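# Stack 96-well plate from nest N1 onto plate in N2

## Task

Lift the 96-well plate out of nest N1 (the left nest as seen from the arms) and set it fully nested on top of the plate already in nest N2 (the right nest), oriented so its A1 well sits above the lower plate's A1 well; the lower plate has to remain lying flat in N2, and at the end the gripper must have released the plate and withdrawn.

## Robot and tools

Robot: two identical six-joint arms with parallel-finger grippers, named left_arm and right_arm. In the shared scene frame the origin is on the table surface midway between the arms, +x runs out across the table, +z is up, and left_arm sits on the +y side (base near y=+0.245 m, slightly yawed), right_arm on the -y side (base near y=-0.352 m). The names left and right do not refer to sides of any camera image. Seen from the arms, N1 is the left nest and N2 the right one. Each plate has one clipped corner; that corner holds well A1, so matching the clipped corners gives A1 over A1.

Gripper geometry: the fingers extend along the gripper's +z axis and close along its y axis. The reported end_effector_position is the pinch point between the pads, roughly 1 cm short of the fingertips.

Tool execute_actions, argument actions (a list holding at most one item) plus optional pictures (true/false). Three uses:
- Empty list: nothing is commanded; you get the current state with camera pictures.
- Motion: {"rows": [...], "steps": N} with N from 5 to 15 control steps (each 1/30 s, default 15). Every row is a single flat list of 14 numbers covering both arms together: left_arm waist, shoulder, elbow, wrist pitch, wrist yaw, wrist roll, opening, then the same seven for right_arm. Send the full 14 even if only one arm should move (repeat the other arm's current values). Joint values are absolute target angles in radians, in the same form as the Joint positions line, not offsets. One row is used per step; if there are fewer rows than steps the final row is held. Stated ranges per joint: waist -2.880 to 2.880, shoulder 0.000 to 3.142, elbow 0.000 to 3.019, wrist pitch -1.693 to 1.571, wrist yaw -1.571 to 1.571, wrist roll -2.094 to 2.094. A target more than 0.019 rad beyond a range end, and beyond where the joint already is, gets the whole call refused; true ends may be shifted by up to 0.019 rad, and overshooting targets are clipped there, sometimes reported as "joint sent to its limit". Opening is an absolute value from -1 (closed) to +1 (fully open, 0.094 m between pads).
- Wait: {"steps": N} with no rows, N up to 300, counted from the previous result; nothing new is sent.
Pictures come back only for an empty list or with pictures true.

Motion limits: each joint's commanded target is capped at a fixed lead ahead of its measured angle (waist 0.264, shoulder 0.32, elbow 0.276, wrist pitch 0.33, wrist yaw 0.186, wrist roll 0.522 rad), and if targets would put the hand more than 70 mm from where it is, they are all scaled back. Big moves therefore need several calls. Very small commanded moves (a few mm) may not shift the hand at all. The arms keep heading for the last row while you think or wait, until they settle or a step is HELD. The last 5 steps of each action run after its result is returned, before your next action.

Result lines: the state line gives each gripper's position (m) and orientation quaternion (wxyz) in the scene frame; these can be somewhat off, more when reaching far. Joint positions and Joint velocities list, per arm, the six joints (rad, rad/s) then the pad gap (m, m/s). grip_measured is the measured finger opening on the same -1..1 scale you command; each gripper may read up to about 1 mm of opening off. "joint command not followed" means a clearance check altered or blocked some joint targets; HELD marks steps where your row was partly or wholly not sent. Joint torque readings are overall drive output with offsets and noise, not pure contact load. MOTOR HOT appears from 85 °C; at 100 °C that arm drops everything (OVER-TEMPERATURE FAULT).

Grasping: to hold the plate, command an opening about 0.03 under the current grip_measured; a smaller difference gives a lighter grip. Pads push up to roughly 50-62 N each, less on thin parts under about 2 mm.

Tool zoom_image: camera (cam_high 672x504, cam_left_wrist 504x504, cam_right_wrist 504x504) and region [x0, y0, x1, y1] in pixels of that camera's latest image, origin top-left, at most 504x504. It gives a closer look and moves nothing.

Tool read_manual: optional section "licences"; returns URDF licence text only.

Tool finished_scene: scene is the number of the current scene; it ends that scene irreversibly and reports whether the goal holds. Call it only after the plate is nested, released and the hand has backed away.

Typical order: look, move one arm above N1, open, descend, close on the plate, lift, carry over N2, align the clipped corner with the lower plate's, lower gently until nested, open, retreat upward.

Avoid: dropping the plate from more than a few mm, tilting or dislodging the lower plate, knocking anything off the table, letting the two arms collide or press on each other, and hard pushes into the plates. A loose object may occasionally be nudged by something outside your control.

Each tool is called by a JSON object that holds its "api" and its "payload", one argument or row to a line.

## Session

{"api": "execute_actions", "payload": {
  "actions": []
}}

Scene clock: 0.00 s of 13200.00 s.
left_arm: end_effector_position=(+0.1964, -0.2795, +0.3466) grip_measured=+1.000 end_effector_quat_wxyz=(+0.164, +0.323, +0.920, -0.152) | right_arm: end_effector_position=(+0.3159, -0.4479, +0.1577) grip_measured=+1.000 end_effector_quat_wxyz=(-0.259, -0.665, +0.699, +0.054)
Joint positions: left_arm=[-1.192  1.523  1.67  -1.272 -0.075 -0.567  0.094] | right_arm=[-0.177  1.552  1.183 -1.635  0.323 -1.569  0.094]
Joint velocities: left_arm=[-0.005 -0.015  0.007 -0.002  0.007  0.007  0.   ] | right_arm=[ 0.005 -0.005 -0.042  0.007  0.022 -0.037  0.   ]
Joint torques (N m, as the arm reports them, + toward a larger angle): no reading

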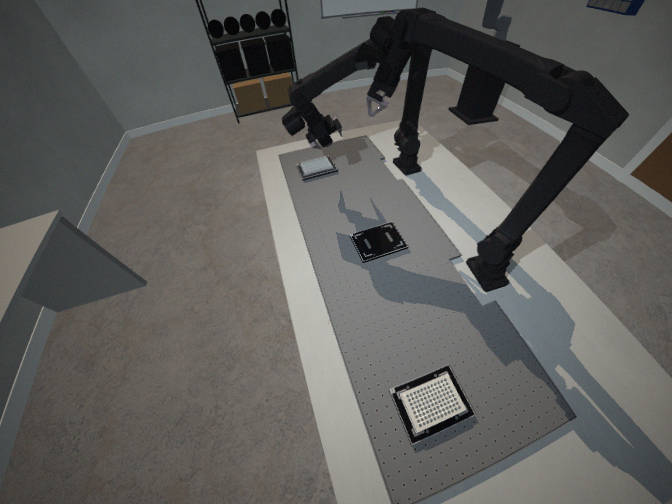

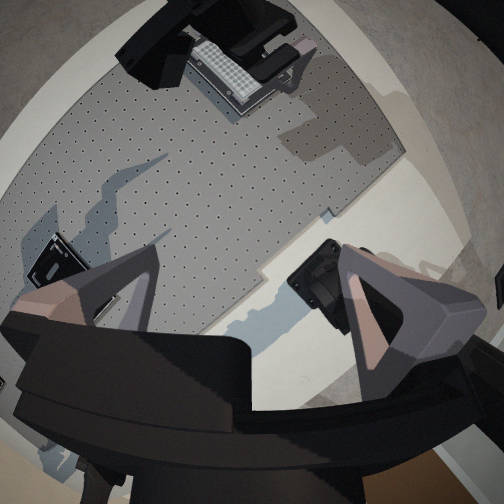

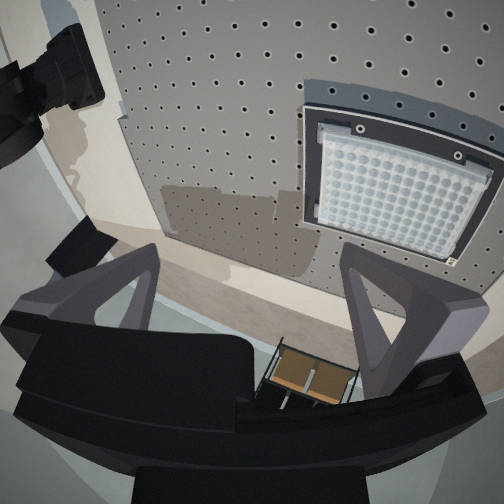

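{"api": "zoom_image", "payload": {
  "camera": "cam_high",
  "region": [370,350,500,460]
}}

{"api": "zoom_image", "payload": {
  "camera": "cam_right_wrist",
  "region": [284,70,504,290]
}}

{"api": "zoom_image", "payload": {
  "camera": "cam_high",
  "region": [270,130,450,280]
}}

Region (370, 350, 500, 460) of cam_high's 672x504 image, scaled by 3.877, with more detail than that image has; it fills the top 426 rows of this view, and the rest is white.

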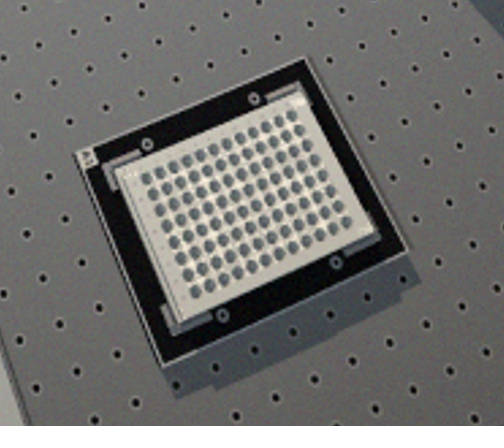

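Region (284, 70, 504, 290) of cam_right_wrist's 504x504 image, scaled by 2.291, with more detail than that image has.

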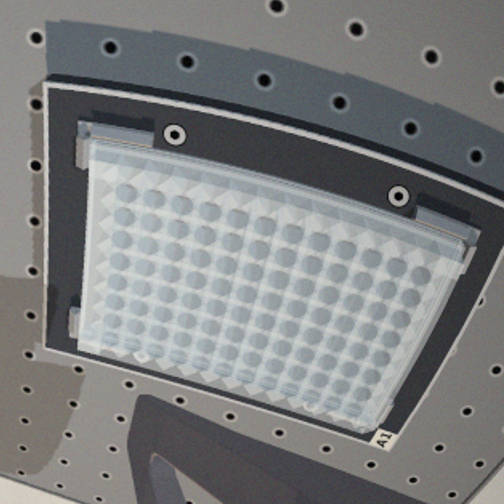

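Region (270, 130, 450, 280) of cam_high's 672x504 image, scaled by 2.800, with more detail than that image has.

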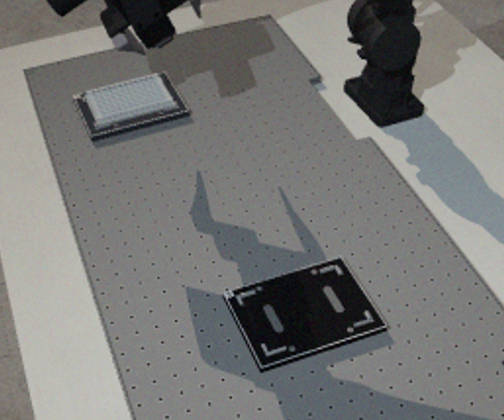

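{"api": "execute_actions", "payload": {
  "actions": [
    {"rows":[[0.754,1.487,1.5,-1.392,0,0.686,1,-0.534,1.366,1.183,-1.388,0,-0.478,1]]}
  ]
}}

{"api": "execute_actions", "payload": {
  "actions": [
    {"rows":[[0.754,1.487,1.308,-1.392,0,0.686,1,-0.534,1.366,1.183,-1.388,0,-0.478,1]]}
  ]
}}

{"api": "execute_actions", "payload": {
  "actions": [
    {"steps":60}
  ],
  "pictures": true
}}

Scene clock: 1.03 s of 13200.00 s.
left_arm: end_effector_position=(+0.3193, -0.1551, +0.2817) grip_measured=+1.000 end_effector_quat_wxyz=(+0.110, +0.403, +0.907, -0.057) | right_arm: end_effector_position=(+0.3140, -0.5444, +0.1891) grip_measured=+1.000 end_effector_quat_wxyz=(-0.018, -0.129, +0.991, +0.008)
Joint positions: left_arm=[-0.854  1.496  1.514 -1.341 -0.007 -0.085  0.094] | right_arm=[-0.58   1.379  1.167 -1.398  0.009 -0.782  0.094]
Joint velocities: left_arm=[ 1.441 -0.015 -0.168 -0.095  0.007  1.414  0.   ] | right_arm=[-0.444 -0.347  0.027  0.037  0.051  2.029  0.   ]
Joint torques (N m, as the arm reports them, + toward a larger angle): left_arm=[ -0.23 -11.47   8.77  -0.39  -0.01   0.17] | right_arm=[  2.8  -10.    10.92   0.69  -0.47   0.03]
Steps of this call (steps 1 to 21: nothing new was sent; steps 22 to 31: the first 10 steps of this action). Readings (joint positions):
22: left_arm=[-1.184 1.521 1.660 -1.274 -0.056 -0.529] | right_arm=[-0.192 1.542 1.179 -1.602 0.252 -1.512]
23: left_arm=[-1.169 1.512 1.640 -1.281 -0.039 -0.483] | right_arm=[-0.220 1.527 1.170 -1.546 0.174 -1.442]
25: left_arm=[-1.115 1.499 1.593 -1.303 -0.020 -0.390] | right_arm=[-0.311 1.489 1.167 -1.476 0.062 -1.309]
29: left_arm=[-0.951 1.496 1.530 -1.333 -0.008 -0.189] | right_arm=[-0.524 1.408 1.167 -1.405 0.009 -0.949]
31: the state above

Scene clock: 1.53 s of 13200.00 s.
left_arm: end_effector_position=(+0.4570, +0.1813, +0.2052) grip_measured=+1.000 end_effector_quat_wxyz=(+0.024, +0.317, +0.948, +0.007) | right_arm: end_effector_position=(+0.3230, -0.5263, +0.1946) grip_measured=+1.000 end_effector_quat_wxyz=(-0.011, -0.013, +1.000, +0.005)
Joint positions: left_arm=[-0.077  1.488  1.322 -1.355 -0.005  0.501  0.094] | right_arm=[-0.53   1.364  1.167 -1.397  0.002 -0.499  0.094]
Joint velocities: left_arm=[ 1.626  0.044 -0.178 -0.012 -0.022  0.637  0.   ] | right_arm=[-0.005 -0.005 -0.027 -0.012  0.007  0.037  0.   ]
Joint torques (N m, as the arm reports them, + toward a larger angle): left_arm=[ -0.33 -10.54   8.36  -0.67   0.05   0.2 ] | right_arm=[ -2.56 -10.34  11.     0.83  -0.15   0.09]
Steps of this call (steps 1 to 5: the last 5 steps of your previous action; steps 6 to 15: the first 10 steps of this action). Readings (joint positions):
6: left_arm=[-0.542 1.494 1.493 -1.349 -0.006 0.224] | right_arm=[-0.546 1.364 1.167 -1.397 0.003 -0.564]
7: left_arm=[-0.492 1.488 1.472 -1.349 -0.006 0.263] | right_arm=[-0.538 1.364 1.167 -1.397 0.002 -0.550]
9: left_arm=[-0.393 1.480 1.419 -1.349 -0.006 0.335] | right_arm=[-0.531 1.364 1.167 -1.397 0.002 -0.528]
13: left_arm=[-0.187 1.484 1.342 -1.353 -0.005 0.456] | right_arm=[-0.530 1.364 1.167 -1.397 0.002 -0.505]
15: the state above

Scene clock: 3.53 s of 13200.00 s.
left_arm: end_effector_position=(+0.3545, +0.5223, +0.1995) grip_measured=+1.000 end_effector_quat_wxyz=(+0.006, -0.007, +1.000, +0.006) | right_arm: end_effector_position=(+0.3230, -0.5263, +0.1946) grip_measured=+1.000 end_effector_quat_wxyz=(-0.011, -0.008, +1.000, +0.005)
Joint positions: left_arm=[ 0.751  1.489  1.309 -1.374 -0.002  0.671  0.094] | right_arm=[-0.53   1.364  1.167 -1.397  0.002 -0.489  0.094]
Joint velocities: left_arm=[-0.015 -0.005 -0.002 -0.002  0.022  0.037  0.   ] | right_arm=[-0.015 -0.015  0.007 -0.007  0.007  0.037  0.   ]
Joint torques (N m, as the arm reports them, + toward a larger angle): left_arm=[ -0.53 -10.53   7.71  -0.71   0.06   0.22] | right_arm=[ -2.7  -10.23  11.02   0.77  -0.14   0.11]
Kept back: nothing.
Steps of this call (steps 1 to 5: the last 5 steps of your previous action; steps 6 to 45: the robot went on to your last target; steps 46 to 60: nothing new was sent). Readings (joint positions):
1: left_arm=[-0.020 1.489 1.317 -1.355 -0.005 0.520] | right_arm=[-0.530 1.364 1.167 -1.397 0.002 -0.497]
2: left_arm=[0.038 1.489 1.314 -1.356 -0.005 0.536] | right_arm=[-0.530 1.364 1.167 -1.397 0.002 -0.496]
4: left_arm=[0.154 1.489 1.312 -1.356 -0.005 0.564] | right_arm=[-0.530 1.364 1.167 -1.397 0.002 -0.493]
8: left_arm=[0.389 1.489 1.312 -1.356 -0.005 0.602] | right_arm=[-0.530 1.364 1.167 -1.397 0.002 -0.491]
60: the state above
All arms were judged still, so your last target was given up. Only a new action makes them travel on or press farther. Fingers that are still opening or closing keep moving.

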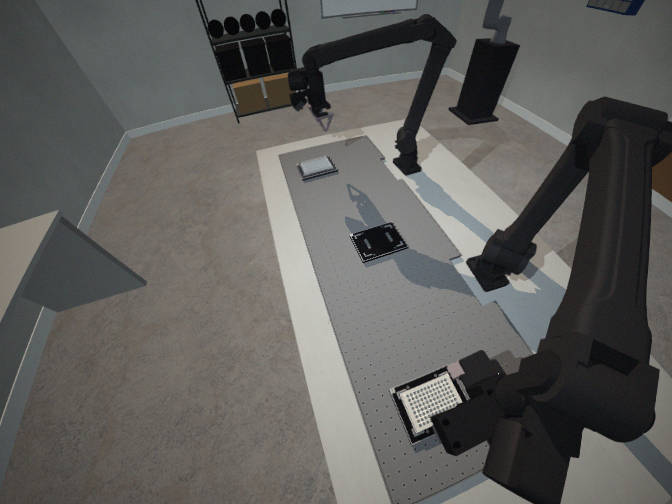

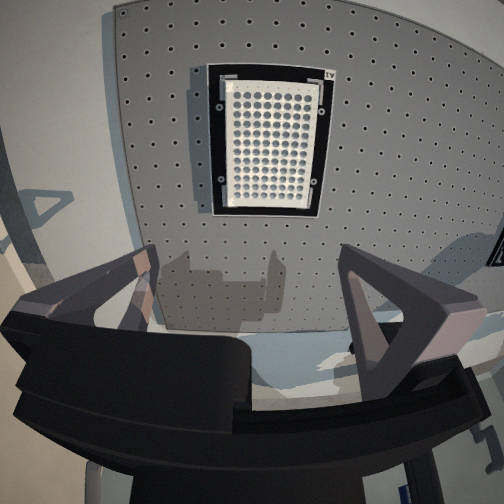

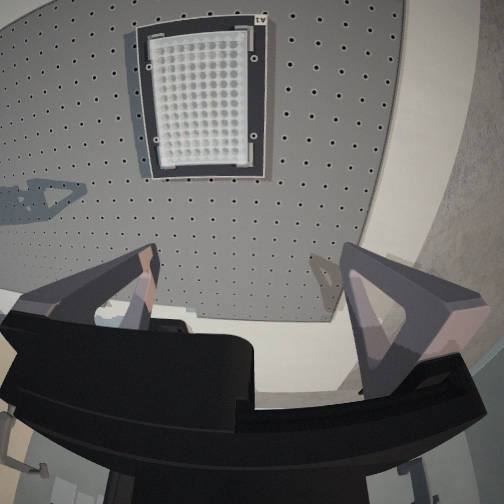

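{"api": "execute_actions", "payload": {
  "actions": [
    {"rows":[[0.698,1.605,1.112,-1.065,0,0.62,1,-0.375,1.5385,1.036,-1.055,0,-0.308,1]]}
  ]
}}

{"api": "execute_actions", "payload": {
  "actions": [
    {"steps":18}
  ],
  "pictures": true
}}

Scene clock: 4.17 s of 13200.00 s.
left_arm: end_effector_position=(+0.3607, +0.4995, +0.0701) grip_measured=+1.000 end_effector_quat_wxyz=(-0.017, +0.005, +1.000, -0.011) | right_arm: end_effector_position=(+0.3731, -0.4741, +0.0717) grip_measured=+1.000 end_effector_quat_wxyz=(-0.014, -0.024, +1.000, +0.005)
Joint positions: left_arm=[ 0.701  1.62   1.1   -1.091 -0.002  0.643  0.094] | right_arm=[-0.36   1.554  1.025 -1.071  0.    -0.35   0.094]
Joint velocities: left_arm=[-0.073  0.396 -0.154  0.085 -0.037 -0.066  0.   ] | right_arm=[ 0.19   0.376 -0.212  0.09  -0.022  0.198  0.   ]
Joint torques (N m, as the arm reports them, + toward a larger angle): left_arm=[ -0.81 -13.67   8.28   0.65   0.05  -0.12] | right_arm=[ -4.63 -15.96  10.51   0.89  -0.05   0.16]
Steps of this call (steps 1 to 9: nothing new was sent; steps 10 to 19: the first 10 steps of this action). Readings (joint positions):
10: left_arm=[0.750 1.489 1.293 -1.340 -0.002 0.669] | right_arm=[-0.525 1.367 1.156 -1.364 0.003 -0.475]
11: left_arm=[0.747 1.486 1.266 -1.283 -0.002 0.666] | right_arm=[-0.514 1.371 1.140 -1.307 0.003 -0.459]
13: left_arm=[0.736 1.499 1.204 -1.196 -0.002 0.660] | right_arm=[-0.475 1.403 1.103 -1.210 0.003 -0.428]
17: left_arm=[0.709 1.582 1.116 -1.101 -0.002 0.646] | right_arm=[-0.384 1.514 1.042 -1.084 0.001 -0.367]
19: the state above

Scene clock: 4.77 s of 13200.00 s.
left_arm: end_effector_position=(+0.3614, +0.4994, +0.0740) grip_measured=+1.000 end_effector_quat_wxyz=(-0.010, +0.002, +1.000, -0.006) | right_arm: end_effector_position=(+0.3688, -0.4771, +0.0651) grip_measured=+1.000 end_effector_quat_wxyz=(-0.019, -0.003, +1.000, +0.006)
Joint positions: left_arm=[ 0.7    1.605  1.094 -1.083 -0.002  0.636  0.094] | right_arm=[-0.37   1.563  1.015 -1.064  0.    -0.32   0.094]
Joint velocities: left_arm=[-0.005 -0.005 -0.007  0.002 -0.007 -0.022  0.   ] | right_arm=[-0.015 -0.005 -0.002  0.002  0.007  0.081  0.   ]
Joint torques (N m, as the arm reports them, + toward a larger angle): left_arm=[ -0.93 -10.95   8.14   0.61   0.05  -0.11] | right_arm=[ -2.24 -14.93  10.32   0.71  -0.05   0.11]
Kept back: nothing.
Steps of this call (steps 1 to 5: the last 5 steps of your previous action; steps 6 to 18: the robot went on to your last target). Readings (joint positions):
1: left_arm=[0.700 1.629 1.096 -1.090 -0.002 0.641] | right_arm=[-0.356 1.564 1.019 -1.069 0.000 -0.344]
2: left_arm=[0.700 1.634 1.094 -1.089 -0.002 0.640] | right_arm=[-0.356 1.566 1.015 -1.069 0.000 -0.340]
4: left_arm=[0.700 1.631 1.094 -1.086 -0.002 0.638] | right_arm=[-0.361 1.565 1.015 -1.067 0.000 -0.332]
8: left_arm=[0.700 1.612 1.094 -1.083 -0.002 0.636] | right_arm=[-0.369 1.563 1.015 -1.064 0.000 -0.324]
18: the state above

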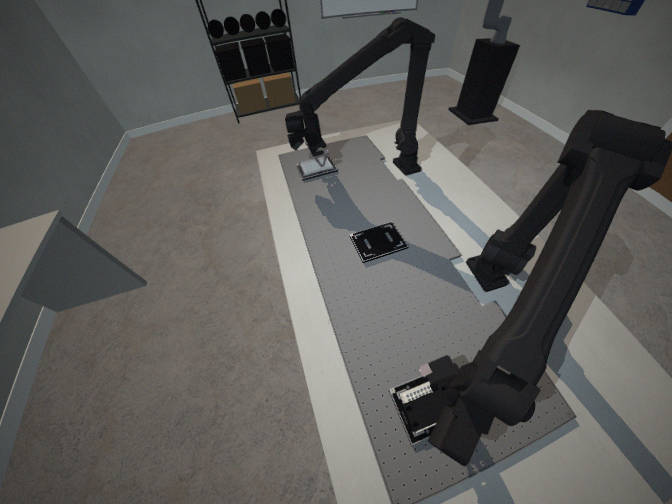

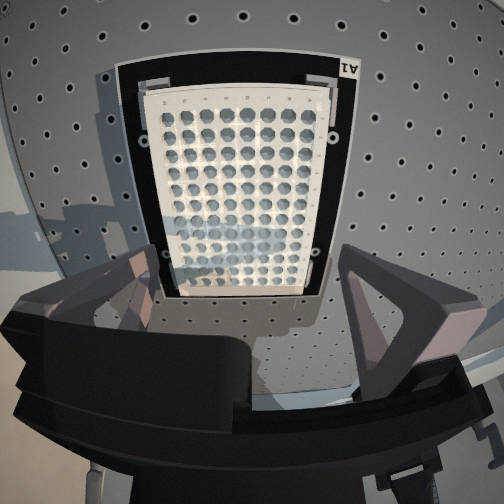

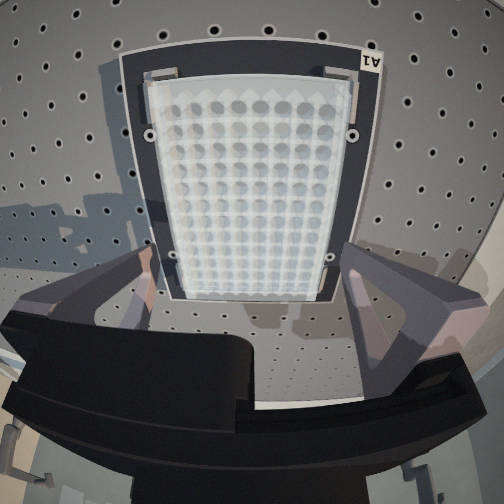

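{"api": "execute_actions", "payload": {
  "actions": [
    {"rows":[[0.697,1.607,1.09,-1.04,0,0.615,1,-0.375,1.53,1.036,-1.055,0,-0.308,1],[0.697,1.612,1.09,-1.03,0,0.615,1,-0.375,1.53,1.036,-1.055,0,-0.308,1],[0.697,1.618,1.088,-1.02,0,0.615,1,-0.375,1.53,1.036,-1.055,0,-0.308,1],[0.697,1.624,1.085,-1.01,0,0.615,1,-0.375,1.53,1.036,-1.055,0,-0.308,1],[0.697,1.63,1.082,-1.0,0,0.615,1,-0.375,1.53,1.036,-1.055,0,-0.308,1],[0.697,1.635,1.08,-0.99,0,0.615,1,-0.375,1.53,1.036,-1.055,0,-0.308,1]]}
  ]
}}

{"api": "execute_actions", "payload": {
  "actions": [
    {"steps":15}
  ],
  "pictures": true
}}

{"api": "zoom_image", "payload": {
  "camera": "cam_right_wrist",
  "region": [120,50,390,320]
}}

{"api": "zoom_image", "payload": {
  "camera": "cam_left_wrist",
  "region": [110,50,390,330]
}}

Scene clock: 5.40 s of 13200.00 s.
left_arm: end_effector_position=(+0.3715, +0.5068, +0.0667) grip_measured=+1.000 end_effector_quat_wxyz=(+0.011, -0.001, +1.000, +0.010) | right_arm: end_effector_position=(+0.3691, -0.4772, +0.0670) grip_measured=+1.000 end_effector_quat_wxyz=(-0.017, -0.003, +1.000, +0.005)
Joint positions: left_arm=[ 0.7    1.614  1.083 -1.011 -0.002  0.631  0.094] | right_arm=[-0.37   1.558  1.015 -1.064  0.    -0.319  0.094]
Joint velocities: left_arm=[-0.005  0.034 -0.032  0.027  0.022 -0.007  0.   ] | right_arm=[ 0.005 -0.015 -0.002  0.002  0.022  0.051  0.   ]
Joint torques (N m, as the arm reports them, + toward a larger angle): left_arm=[-0.86 -9.56  6.72  0.73  0.05 -0.12] | right_arm=[ -2.33 -14.54  10.24   0.73  -0.04   0.1 ]
Steps of this call (steps 1 to 9: the robot went on to your last target; steps 10 to 19: the first 10 steps of this action). Readings (joint positions):
10: left_arm=[0.700 1.605 1.094 -1.079 -0.002 0.635] | right_arm=[-0.370 1.562 1.015 -1.064 0.000 -0.319]
11: left_arm=[0.700 1.605 1.093 -1.069 -0.002 0.634] | right_arm=[-0.370 1.562 1.015 -1.064 0.000 -0.319]
13: left_arm=[0.700 1.605 1.090 -1.048 -0.002 0.632] | right_arm=[-0.370 1.561 1.015 -1.064 0.000 -0.319]
17: left_arm=[0.700 1.610 1.085 -1.015 -0.002 0.631] | right_arm=[-0.370 1.558 1.015 -1.064 0.000 -0.319]
19: the state above

Scene clock: 5.90 s of 13200.00 s.
left_arm: end_effector_position=(+0.3707, +0.5062, +0.0642) grip_measured=+1.000 end_effector_quat_wxyz=(+0.009, -0.001, +1.000, +0.008) | right_arm: end_effector_position=(+0.3691, -0.4772, +0.0670) grip_measured=+1.000 end_effector_quat_wxyz=(-0.017, -0.003, +1.000, +0.005)
Joint positions: left_arm=[ 0.7    1.618  1.081 -1.009 -0.002  0.63   0.094] | right_arm=[-0.37   1.558  1.015 -1.064  0.    -0.319  0.094]
Joint velocities: left_arm=[-0.015 -0.015 -0.007 -0.002 -0.007  0.066  0.   ] | right_arm=[-0.015 -0.005 -0.012 -0.007  0.022 -0.007  0.   ]
Joint torques (N m, as the arm reports them, + toward a larger angle): left_arm=[-0.88 -9.83  6.78  0.73  0.05 -0.12] | right_arm=[ -2.82 -14.82  10.1    0.82  -0.07   0.1 ]
Kept back: nothing.
Steps of this call (steps 1 to 5: the last 5 steps of your previous action; steps 6 to 15: the robot went on to your last target). Readings (joint positions):
1: left_arm=[0.700 1.616 1.082 -1.010 -0.002 0.631] | right_arm=[-0.370 1.558 1.015 -1.064 0.000 -0.319]
2: left_arm=[0.700 1.617 1.082 -1.009 -0.002 0.630] | right_arm=[-0.370 1.558 1.015 -1.064 0.000 -0.319]
4: left_arm=[0.700 1.618 1.081 -1.009 -0.002 0.630] | right_arm=[-0.370 1.558 1.015 -1.064 0.000 -0.319]
8: left_arm=[0.700 1.618 1.081 -1.009 -0.002 0.630] | right_arm=[-0.370 1.558 1.015 -1.064 0.000 -0.319]
15: the state above
All arms were judged still, so your last target was given up. Only a new action makes them travel on or press farther. Fingers that are still opening or closing keep moving.

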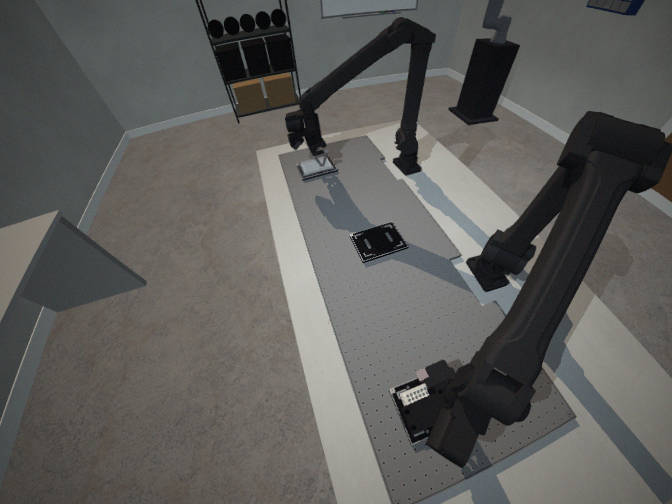

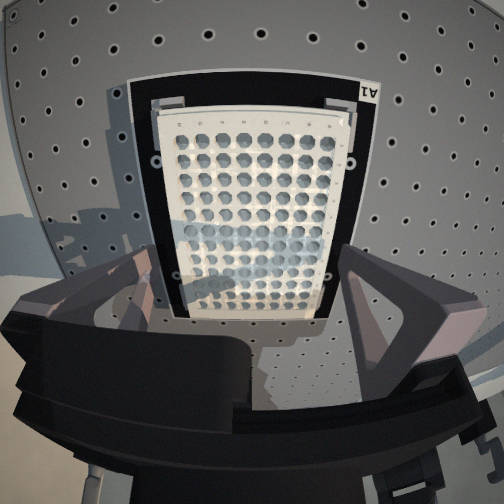

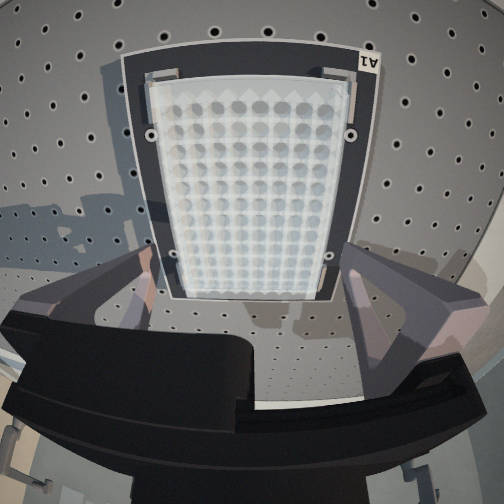

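Region (120, 50, 390, 320) of cam_right_wrist's 504x504 image, scaled by 1.867, with more detail than that image has.

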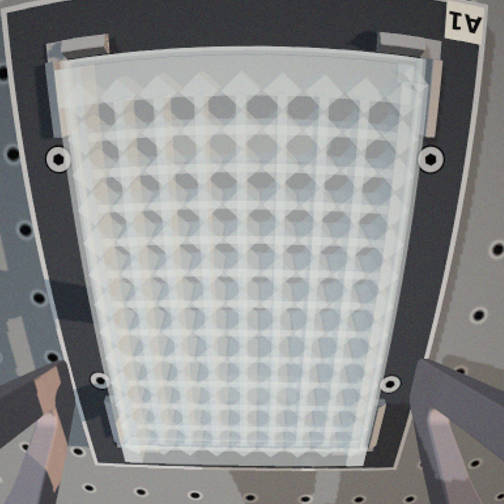

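Region (110, 50, 390, 330) of cam_left_wrist's 504x504 image, scaled by 1.800, with more detail than that image has.

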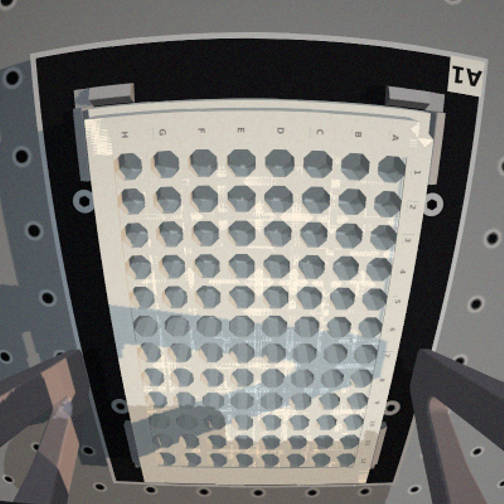

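{"api": "execute_actions", "payload": {
  "actions": [
    {"rows":[[0.697,1.642,1.076,-0.99,0,0.615,1,-0.375,1.53,1.036,-1.055,0,-0.308,1],[0.697,1.648,1.074,-0.99,0,0.615,1,-0.375,1.53,1.036,-1.055,0,-0.308,1],[0.697,1.654,1.071,-0.985,0,0.615,1,-0.375,1.53,1.036,-1.055,0,-0.308,1],[0.697,1.66,1.068,-0.98,0,0.615,1,-0.375,1.53,1.036,-1.055,0,-0.308,1],[0.697,1.664,1.064,-0.97,0,0.615,1,-0.375,1.53,1.036,-1.055,0,-0.308,1],[0.697,1.668,1.061,-0.961,0,0.615,1,-0.375,1.53,1.036,-1.055,0,-0.308,1]]}
  ]
}}

{"api": "execute_actions", "payload": {
  "actions": [
    {"steps":12}
  ],
  "pictures": true
}}

{"api": "zoom_image", "payload": {
  "camera": "cam_right_wrist",
  "region": [290,50,390,130]
}}

Scene clock: 6.47 s of 13200.00 s.
left_arm: end_effector_position=(+0.3672, +0.5036, +0.0442) grip_measured=+1.000 end_effector_quat_wxyz=(-0.001, -0.001, +1.000, +0.001) | right_arm: end_effector_position=(+0.3691, -0.4772, +0.0670) grip_measured=+1.000 end_effector_quat_wxyz=(-0.017, -0.003, +1.000, +0.005)
Joint positions: left_arm=[ 0.7    1.652  1.062 -0.982 -0.002  0.63   0.094] | right_arm=[-0.37   1.558  1.015 -1.064  0.    -0.319  0.094]
Joint velocities: left_arm=[-0.005  0.093 -0.037  0.007 -0.022  0.022  0.   ] | right_arm=[-0.024 -0.005  0.007 -0.012  0.051 -0.066  0.   ]
Joint torques (N m, as the arm reports them, + toward a larger angle): left_arm=[ -1.06 -10.47   6.71   0.67   0.06  -0.12] | right_arm=[ -2.76 -14.92  10.22   0.92  -0.05   0.11]
Steps of this call (steps 1 to 7: nothing new was sent; steps 8 to 17: the first 10 steps of this action). Readings (joint positions):
8: left_arm=[0.700 1.618 1.081 -1.009 -0.002 0.630] | right_arm=[-0.370 1.558 1.015 -1.064 0.000 -0.319]
9: left_arm=[0.700 1.619 1.081 -1.009 -0.002 0.630] | right_arm=[-0.370 1.558 1.015 -1.064 0.000 -0.319]
11: left_arm=[0.700 1.623 1.078 -1.005 -0.002 0.630] | right_arm=[-0.370 1.558 1.015 -1.064 0.000 -0.319]
15: left_arm=[0.700 1.642 1.066 -0.984 -0.002 0.630] | right_arm=[-0.370 1.558 1.015 -1.064 0.000 -0.319]
17: the state above

Scene clock: 6.87 s of 13200.00 s.
left_arm: end_effector_position=(+0.3680, +0.5040, +0.0439) grip_measured=+1.000 end_effector_quat_wxyz=(+0.000, -0.001, +1.000, +0.002) | right_arm: end_effector_position=(+0.3691, -0.4772, +0.0670) grip_measured=+1.000 end_effector_quat_wxyz=(-0.017, -0.003, +1.000, +0.005)
Joint positions: left_arm=[ 0.699  1.652  1.062 -0.978 -0.002  0.63   0.094] | right_arm=[-0.37   1.558  1.015 -1.064  0.    -0.319  0.094]
Joint velocities: left_arm=[-0.015 -0.015 -0.022  0.007  0.037 -0.022  0.   ] | right_arm=[-0.005 -0.005  0.012  0.012 -0.007 -0.037  0.   ]
Joint torques (N m, as the arm reports them, + toward a larger angle): left_arm=[ -0.93 -10.     6.52   0.61   0.04  -0.11] | right_arm=[ -2.76 -14.9   10.17   0.85  -0.05   0.09]
Kept back: nothing.
Steps of this call (steps 1 to 5: the last 5 steps of your previous action; steps 6 to 12: the robot went on to your last target). Readings (joint positions):
1: left_arm=[0.699 1.652 1.062 -0.980 -0.002 0.630] | right_arm=[-0.370 1.558 1.015 -1.064 0.000 -0.319]
2: left_arm=[0.699 1.652 1.062 -0.978 -0.002 0.630] | right_arm=[-0.370 1.558 1.015 -1.064 0.000 -0.319]
4: left_arm=[0.699 1.652 1.062 -0.978 -0.002 0.630] | right_arm=[-0.370 1.558 1.015 -1.064 0.000 -0.319]
8: left_arm=[0.699 1.652 1.062 -0.978 -0.002 0.630] | right_arm=[-0.370 1.558 1.015 -1.064 0.000 -0.319]
12: the state above

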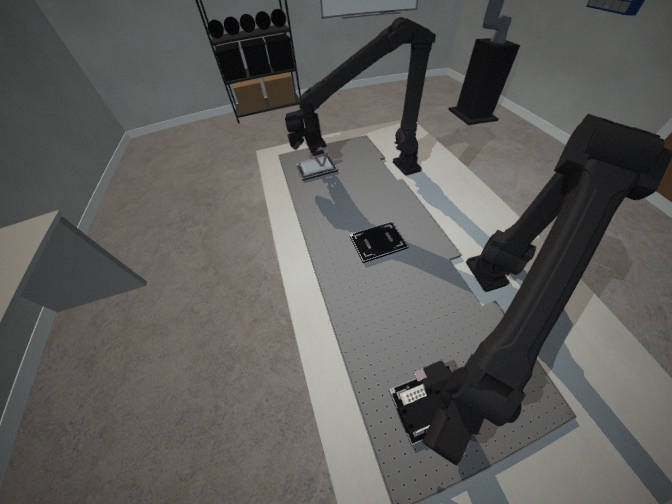

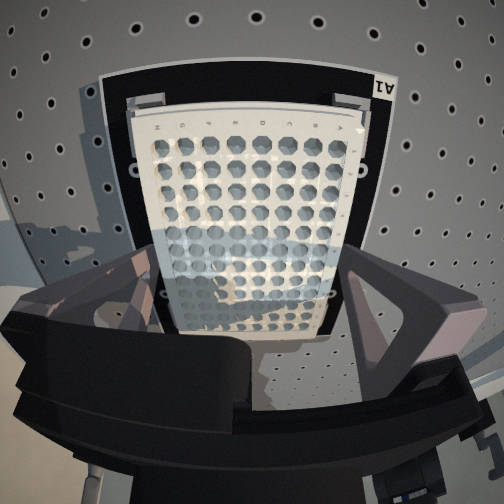

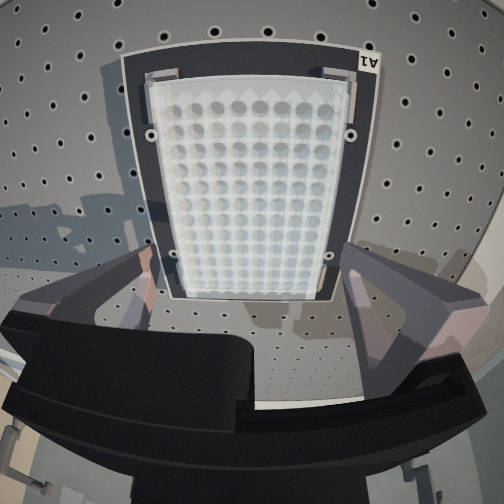

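Region (290, 50, 390, 130) of cam_right_wrist's 504x504 image, scaled by 5.040, with more detail than that image has; it fills the top 403 rows of this view, and the rest is white.

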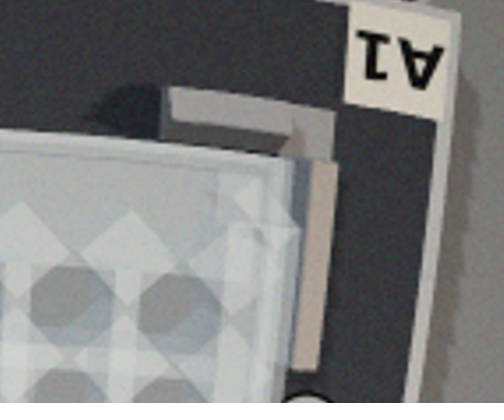

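{"api": "execute_actions", "payload": {
  "actions": [
    {"rows":[[0.697,1.628,1.065,-0.961,0,0.615,0.9,-0.375,1.53,1.036,-1.055,0,-0.308,1]]}
  ]
}}

{"api": "execute_actions", "payload": {
  "actions": [
    {"steps":5}
  ]
}}

Scene clock: 7.53 s of 13200.00 s.
left_arm: end_effector_position=(+0.3693, +0.5050, +0.0525) grip_measured=+0.903 end_effector_quat_wxyz=(+0.009, -0.001, +1.000, +0.008) | right_arm: end_effector_position=(+0.3691, -0.4772, +0.0670) grip_measured=+1.000 end_effector_quat_wxyz=(-0.017, -0.003, +1.000, +0.005)
Joint positions: left_arm=[ 0.699  1.631  1.062 -0.978 -0.002  0.63   0.089] | right_arm=[-0.37   1.558  1.015 -1.064  0.    -0.319  0.094]
Joint velocities: left_arm=[-0.005 -0.015 -0.002 -0.032  0.007  0.007 -0.001] | right_arm=[-0.024 -0.015 -0.002 -0.002 -0.139  0.081  0.   ]
Joint torques (N m, as the arm reports them, + toward a larger angle): left_arm=[ -0.87 -10.93   6.96   0.58   0.05  -0.11] | right_arm=[ -2.53 -15.07  10.24   0.79  -0.03   0.09]
Steps of this call (steps 1 to 10: the robot went on to your last target; steps 11 to 20: the first 10 steps of this action). Readings (joint positions):
11: left_arm=[0.699 1.651 1.062 -0.978 -0.002 0.630] | right_arm=[-0.370 1.558 1.015 -1.064 0.000 -0.319]
12: left_arm=[0.699 1.649 1.062 -0.978 -0.002 0.630] | right_arm=[-0.370 1.558 1.015 -1.064 0.000 -0.319]
14: left_arm=[0.699 1.643 1.062 -0.978 -0.002 0.630] | right_arm=[-0.370 1.558 1.015 -1.064 0.000 -0.319]
18: left_arm=[0.699 1.633 1.062 -0.978 -0.002 0.630] | right_arm=[-0.370 1.558 1.015 -1.064 0.000 -0.319]
20: the state above

Scene clock: 7.70 s of 13200.00 s.
left_arm: end_effector_position=(+0.3693, +0.5050, +0.0525) grip_measured=+0.903 end_effector_quat_wxyz=(+0.009, -0.001, +1.000, +0.008) | right_arm: end_effector_position=(+0.3691, -0.4772, +0.0670) grip_measured=+1.000 end_effector_quat_wxyz=(-0.017, -0.003, +1.000, +0.005)
Joint positions: left_arm=[ 0.699  1.631  1.062 -0.978 -0.002  0.63   0.089] | right_arm=[-0.37   1.558  1.015 -1.064  0.    -0.319  0.094]
Joint velocities: left_arm=[-0.005  0.005 -0.012  0.007 -0.037  0.007  0.   ] | right_arm=[ 0.005 -0.015 -0.027 -0.007 -0.007 -0.051  0.   ]
Joint torques (N m, as the arm reports them, + toward a larger angle): left_arm=[ -0.87 -11.24   7.     0.61   0.05  -0.11] | right_arm=[ -2.77 -15.02  10.2    0.64  -0.05   0.13]
Kept back: nothing.
Steps of this call (steps 1 to 5: the last 5 steps of your previous action). Readings (joint positions):
1: left_arm=[0.699 1.631 1.062 -0.978 -0.002 0.630] | right_arm=[-0.370 1.558 1.015 -1.064 0.000 -0.319]
2: left_arm=[0.699 1.631 1.062 -0.978 -0.002 0.630] | right_arm=[-0.370 1.558 1.015 -1.064 0.000 -0.319]
4: left_arm=[0.699 1.631 1.062 -0.978 -0.002 0.630] | right_arm=[-0.370 1.558 1.015 -1.064 0.000 -0.319]
5: the state above

{"api": "execute_actions", "payload": {
  "actions": [
    {"rows":[[0.697,1.659,1.061,-0.975,0,0.63,0.9,-0.375,1.53,1.036,-1.055,0,-0.308,1]]}
  ]
}}

{"api": "execute_actions", "payload": {
  "actions": [
    {"rows":[[0.697,1.655,1.061,-0.975,0,0.63,0.7,-0.375,1.53,1.036,-1.055,0,-0.308,1]]}
  ],
  "pictures": true
}}

Scene clock: 8.20 s of 13200.00 s.
left_arm: end_effector_position=(+0.3687, +0.5045, +0.0486) grip_measured=+0.903 end_effector_quat_wxyz=(+0.005, -0.001, +1.000, +0.005) | right_arm: end_effector_position=(+0.3691, -0.4772, +0.0670) grip_measured=+1.000 end_effector_quat_wxyz=(-0.017, -0.003, +1.000, +0.005)
Joint positions: left_arm=[ 0.699  1.641  1.062 -0.978 -0.002  0.63   0.089] | right_arm=[-0.37   1.558  1.015 -1.064  0.    -0.319  0.094]
Joint velocities: left_arm=[ 0.005 -0.005  0.002 -0.007  0.022 -0.022 -0.   ] | right_arm=[-0.005 -0.015 -0.002 -0.002  0.022 -0.066  0.   ]
Joint torques (N m, as the arm reports them, + toward a larger angle): left_arm=[-0.89 -9.82  6.57  0.07  0.05  0.06] | right_arm=[ -2.91 -14.7   10.25   0.83  -0.05   0.12]
Steps of this call (steps 1 to 5: the robot went on to your last target; steps 6 to 15: the first 10 steps of this action). Readings (joint positions):
6: left_arm=[0.699 1.632 1.062 -0.978 -0.002 0.630] | right_arm=[-0.370 1.558 1.015 -1.064 0.000 -0.319]
7: left_arm=[0.699 1.632 1.062 -0.978 -0.002 0.630] | right_arm=[-0.370 1.558 1.015 -1.064 0.000 -0.319]
9: left_arm=[0.699 1.636 1.062 -0.978 -0.002 0.630] | right_arm=[-0.370 1.558 1.015 -1.064 0.000 -0.319]
13: left_arm=[0.699 1.640 1.062 -0.978 -0.002 0.630] | right_arm=[-0.370 1.558 1.015 -1.064 0.000 -0.319]
15: the state above

Scene clock: 8.70 s of 13200.00 s.
left_arm: end_effector_position=(+0.3687, +0.5045, +0.0486) grip_measured=+0.734 end_effector_quat_wxyz=(+0.005, -0.001, +1.000, +0.005) | right_arm: end_effector_position=(+0.3691, -0.4772, +0.0670) grip_measured=+1.000 end_effector_quat_wxyz=(-0.017, -0.003, +1.000, +0.005)
Joint positions: left_arm=[ 0.699  1.641  1.062 -0.978 -0.002  0.63   0.081] | right_arm=[-0.37   1.558  1.015 -1.064  0.    -0.319  0.094]
Joint velocities: left_arm=[-0.015 -0.015 -0.002 -0.002 -0.022  0.051 -0.   ] | right_arm=[-0.015 -0.015 -0.012 -0.002 -0.022  0.007  0.   ]
Joint torques (N m, as the arm reports them, + toward a larger angle): left_arm=[ -0.9  -10.05   6.6    0.05   0.04   0.06] | right_arm=[ -2.61 -14.75  10.11   0.81  -0.02   0.12]
Steps of this call (steps 1 to 5: the last 5 steps of your previous action; steps 6 to 15: the first 10 steps of this action). Readings (joint positions):
6: left_arm=[0.699 1.641 1.062 -0.978 -0.002 0.630] | right_arm=[-0.370 1.558 1.015 -1.064 0.000 -0.319]
7: left_arm=[0.699 1.641 1.062 -0.978 -0.002 0.630] | right_arm=[-0.370 1.558 1.015 -1.064 0.000 -0.319]
9: left_arm=[0.699 1.641 1.062 -0.978 -0.002 0.630] | right_arm=[-0.370 1.558 1.015 -1.064 0.000 -0.319]
13: left_arm=[0.699 1.641 1.062 -0.978 -0.002 0.630] | right_arm=[-0.370 1.558 1.015 -1.064 0.000 -0.319]
15: the state above

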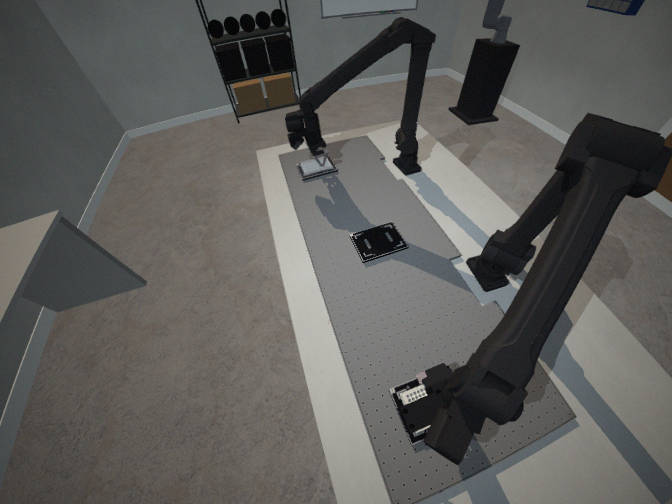

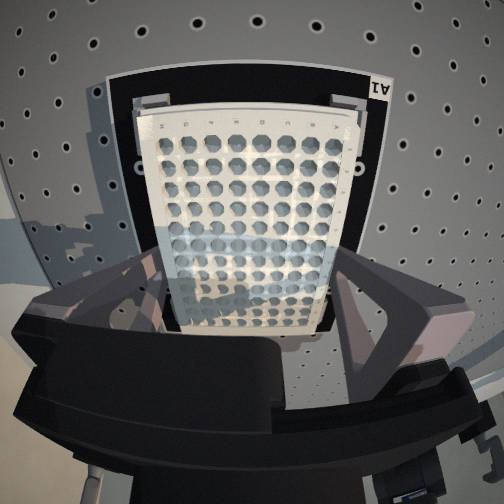

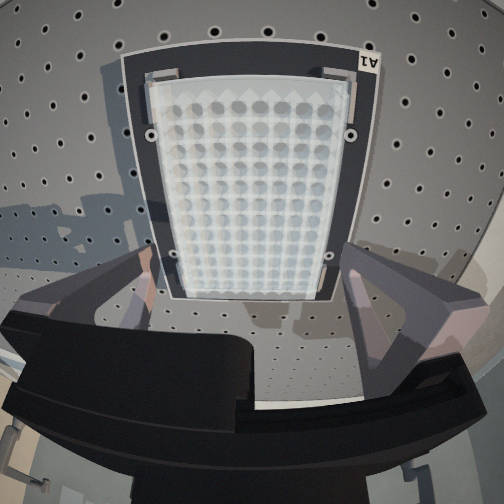

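{"api": "execute_actions", "payload": {
  "actions": [
    {"rows":[[0.697,1.635,1.085,-1.0,0,0.63,0.69,-0.375,1.52,1.05,-1.07,0,-0.308,1],[0.697,1.63,1.09,-1.01,0,0.63,0.69,-0.375,1.52,1.06,-1.08,0,-0.308,1],[0.697,1.625,1.095,-1.02,0,0.63,0.69,-0.375,1.51,1.07,-1.09,0,-0.308,1],[0.697,1.62,1.10,-1.03,0,0.63,0.69,-0.375,1.5,1.08,-1.1,0,-0.308,1],[0.697,1.615,1.107,-1.045,0,0.63,0.69,-0.375,1.49,1.09,-1.11,0,-0.308,1],[0.697,1.608,1.115,-1.06,0,0.63,0.69,-0.375,1.49,1.09,-1.12,0,-0.308,1],[0.697,1.6,1.125,-1.08,0,0.63,0.69,-0.375,1.49,1.09,-1.13,0,-0.308,1],[0.697,1.59,1.14,-1.11,0,0.63,0.69,-0.375,1.49,1.09,-1.13,0,-0.308,1],[0.697,1.58,1.16,-1.14,0,0.63,0.69,-0.375,1.49,1.09,-1.13,0,-0.308,1],[0.697,1.57,1.18,-1.17,0,0.63,0.69,-0.375,1.49,1.09,-1.13,0,-0.308,1]]}
  ]
}}

{"api": "execute_actions", "payload": {
  "actions": [
    {"rows":[[0.1,1.68,1.38,-1.26,0,0,0.69,-0.45,1.49,1.09,-1.13,0,-0.308,1]]}
  ],
  "pictures": true
}}

{"api": "execute_actions", "payload": {
  "actions": [
    {"rows":[[-0.8195,1.82,1.51,-1.24,0,-0.903,0.69,-0.45,1.49,1.09,-1.13,0,-0.308,1]]}
  ]
}}

{"api": "execute_actions", "payload": {
  "actions": [
    {"steps":30}
  ],
  "pictures": true
}}

Scene clock: 9.40 s of 13200.00 s.
left_arm: end_effector_position=(+0.3597, +0.4976, +0.0727) grip_measured=+0.734 end_effector_quat_wxyz=(-0.018, -0.001, +1.000, -0.013) | right_arm: end_effector_position=(+0.3731, -0.4785, +0.0960) grip_measured=+1.000 end_effector_quat_wxyz=(-0.005, -0.003, +1.000, +0.001)
Joint positions: left_arm=[ 0.699  1.614  1.1   -1.102 -0.001  0.63   0.081] | right_arm=[-0.37   1.514  1.051 -1.118  0.    -0.319  0.094]
Joint velocities: left_arm=[-0.005 -0.22   0.403 -0.823  0.007 -0.066  0.001] | right_arm=[-0.015 -0.161  0.09  -0.051  0.066  0.022  0.   ]
Joint torques (N m, as the arm reports them, + toward a larger angle): left_arm=[ -0.82 -13.03  10.87  -0.39  -0.01   0.06] | right_arm=[ -2.27 -13.33  11.96   0.09  -0.04   0.13]
Steps of this call (steps 1 to 5: the last 5 steps of your previous action; steps 6 to 11: the robot went on to your last target; steps 12 to 21: the first 10 steps of this action). Readings (joint positions):
12: left_arm=[0.699 1.641 1.062 -0.979 -0.002 0.630] | right_arm=[-0.370 1.557 1.015 -1.064 0.000 -0.319]
13: left_arm=[0.699 1.641 1.062 -0.981 -0.002 0.630] | right_arm=[-0.370 1.556 1.015 -1.066 0.000 -0.319]
15: left_arm=[0.699 1.640 1.064 -0.988 -0.001 0.630] | right_arm=[-0.370 1.552 1.020 -1.078 0.000 -0.319]
19: left_arm=[0.699 1.627 1.080 -1.050 -0.001 0.630] | right_arm=[-0.370 1.527 1.043 -1.112 0.000 -0.319]
21: the state above

Scene clock: 9.90 s of 13200.00 s.
left_arm: end_effector_position=(+0.4825, +0.3803, +0.1362) grip_measured=+0.734 end_effector_quat_wxyz=(+0.018, -0.022, +1.000, +0.008) | right_arm: end_effector_position=(+0.3609, -0.5135, +0.1009) grip_measured=+1.000 end_effector_quat_wxyz=(-0.000, +0.043, +0.999, +0.000)
Joint positions: left_arm=[ 0.347  1.639  1.315 -1.207 -0.006  0.237  0.081] | right_arm=[-0.461  1.504  1.055 -1.122 -0.001 -0.318  0.094]
Joint velocities: left_arm=[-1.411  0.112  0.095 -0.032 -0.007 -0.696  0.   ] | right_arm=[ 0.044  0.005  0.017  0.012 -0.007 -0.007  0.   ]
Joint torques (N m, as the arm reports them, + toward a larger angle): left_arm=[ -1.12 -11.37   9.47  -0.91   0.04  -0.09] | right_arm=[ -1.44 -13.23  12.02   0.21  -0.01   0.09]
Steps of this call (steps 1 to 5: the last 5 steps of your previous action; steps 6 to 15: the first 10 steps of this action). Readings (joint positions):
6: left_arm=[0.690 1.568 1.163 -1.160 -0.004 0.588] | right_arm=[-0.375 1.504 1.055 -1.122 -0.001 -0.319]
7: left_arm=[0.673 1.574 1.185 -1.176 -0.006 0.538] | right_arm=[-0.385 1.504 1.055 -1.122 -0.002 -0.319]
9: left_arm=[0.612 1.594 1.236 -1.194 -0.006 0.440] | right_arm=[-0.417 1.504 1.055 -1.122 -0.002 -0.319]
13: left_arm=[0.443 1.629 1.302 -1.204 -0.006 0.290] | right_arm=[-0.460 1.504 1.055 -1.122 -0.001 -0.318]
15: the state above

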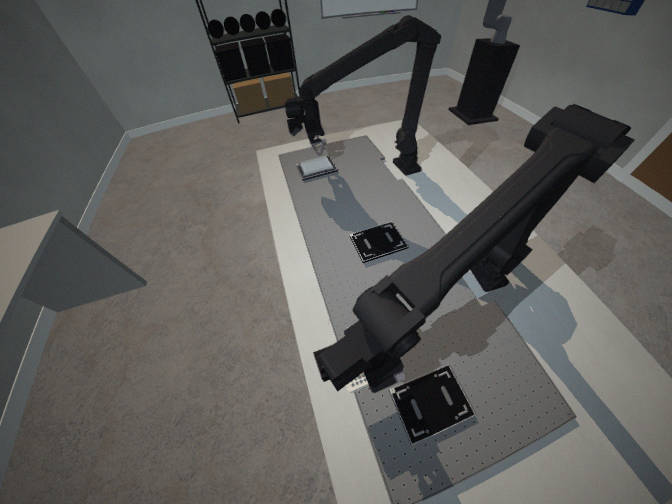

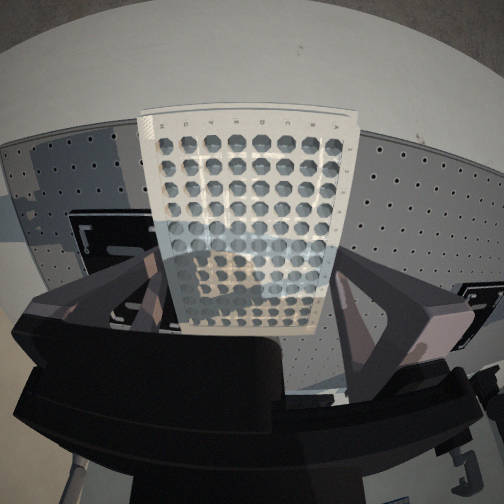

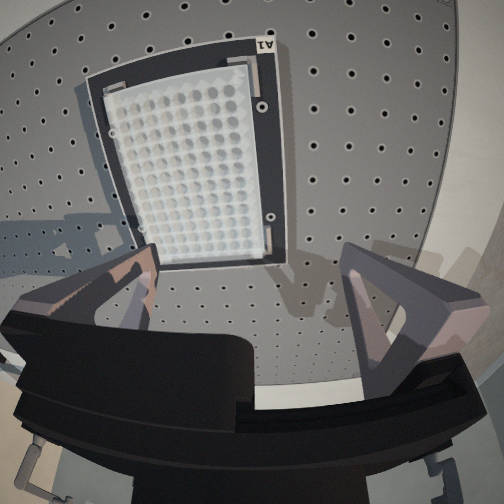

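Scene clock: 10.40 s of 13200.00 s.
left_arm: end_effector_position=(+0.5011, +0.0507, +0.1116) grip_measured=+0.734 end_effector_quat_wxyz=(-0.004, +0.012, +1.000, +0.001) | right_arm: end_effector_position=(+0.3615, -0.5121, +0.1009) grip_measured=+1.000 end_effector_quat_wxyz=(-0.000, +0.041, +0.999, +0.000)
Joint positions: left_arm=[-0.312  1.779  1.433 -1.233 -0.    -0.356  0.081] | right_arm=[-0.457  1.504  1.055 -1.122 -0.001 -0.318  0.094]
Joint velocities: left_arm=[-1.324  0.181  0.032 -0.012 -0.007 -1.326  0.001] | right_arm=[-0.005 -0.015 -0.002 -0.002 -0.051 -0.007  0.   ]
Joint torques (N m, as the arm reports them, + toward a larger angle): left_arm=[ -1.02 -13.65   9.95  -0.22  -0.15  -0.07] | right_arm=[ -1.6  -13.49  12.09   0.23   0.     0.14]
Steps of this call (steps 1 to 5: the last 5 steps of your previous action; steps 6 to 15: the first 10 steps of this action). Readings (joint positions):
6: left_arm=[0.068 1.672 1.347 -1.233 0.000 0.065] | right_arm=[-0.457 1.504 1.055 -1.122 -0.001 -0.318]
7: left_arm=[0.031 1.684 1.361 -1.233 -0.000 0.018] | right_arm=[-0.457 1.504 1.055 -1.122 -0.001 -0.318]
9: left_arm=[-0.051 1.714 1.394 -1.233 -0.000 -0.074] | right_arm=[-0.457 1.504 1.055 -1.122 -0.001 -0.318]
13: left_arm=[-0.223 1.764 1.429 -1.233 -0.000 -0.262] | right_arm=[-0.457 1.504 1.055 -1.122 -0.001 -0.318]
15: the state above

Scene clock: 11.40 s of 13200.00 s.
left_arm: end_effector_position=(+0.3580, -0.1718, +0.1134) grip_measured=+0.734 end_effector_quat_wxyz=(+0.002, -0.003, +1.000, -0.004) | right_arm: end_effector_position=(+0.3615, -0.5121, +0.1009) grip_measured=+1.000 end_effector_quat_wxyz=(-0.000, +0.041, +0.999, +0.000)
Joint positions: left_arm=[-0.813  1.808  1.478 -1.233  0.002 -0.886  0.081] | right_arm=[-0.457  1.504  1.055 -1.122 -0.001 -0.318  0.094]
Joint velocities: left_arm=[-0.005  0.015  0.007 -0.027  0.037 -0.066  0.001] | right_arm=[-0.005 -0.015 -0.012  0.007 -0.037  0.051  0.   ]
Joint torques (N m, as the arm reports them, + toward a larger angle): left_arm=[ -0.95 -13.72   9.74  -0.37  -0.29  -0.12] | right_arm=[ -1.45 -12.98  12.02   0.18  -0.02   0.13]
Kept back: nothing.
Steps of this call (steps 1 to 5: the last 5 steps of your previous action; steps 6 to 30: the robot went on to your last target). Readings (joint positions):
1: left_arm=[-0.357 1.785 1.434 -1.233 -0.000 -0.403] | right_arm=[-0.457 1.504 1.055 -1.122 -0.001 -0.318]
2: left_arm=[-0.403 1.790 1.434 -1.233 -0.000 -0.448] | right_arm=[-0.457 1.504 1.055 -1.122 -0.001 -0.318]
4: left_arm=[-0.495 1.797 1.434 -1.233 -0.000 -0.526] | right_arm=[-0.457 1.504 1.055 -1.122 -0.001 -0.318]
8: left_arm=[-0.681 1.801 1.438 -1.233 -0.000 -0.654] | right_arm=[-0.457 1.504 1.055 -1.122 -0.001 -0.318]
30: the state above

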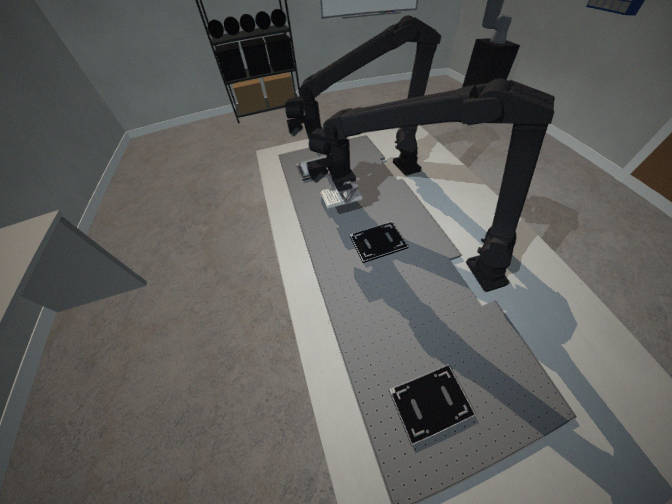

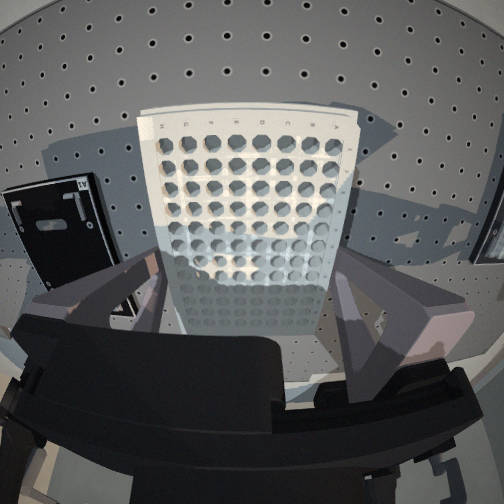

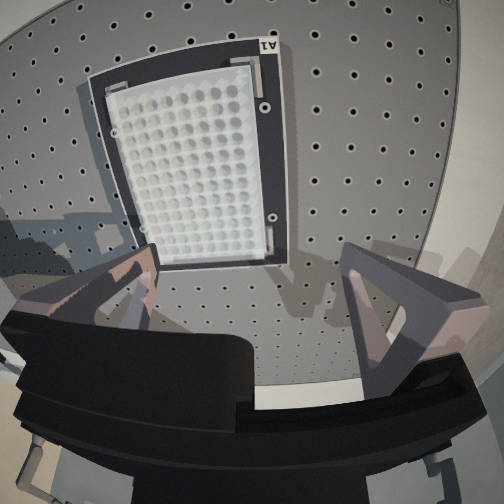

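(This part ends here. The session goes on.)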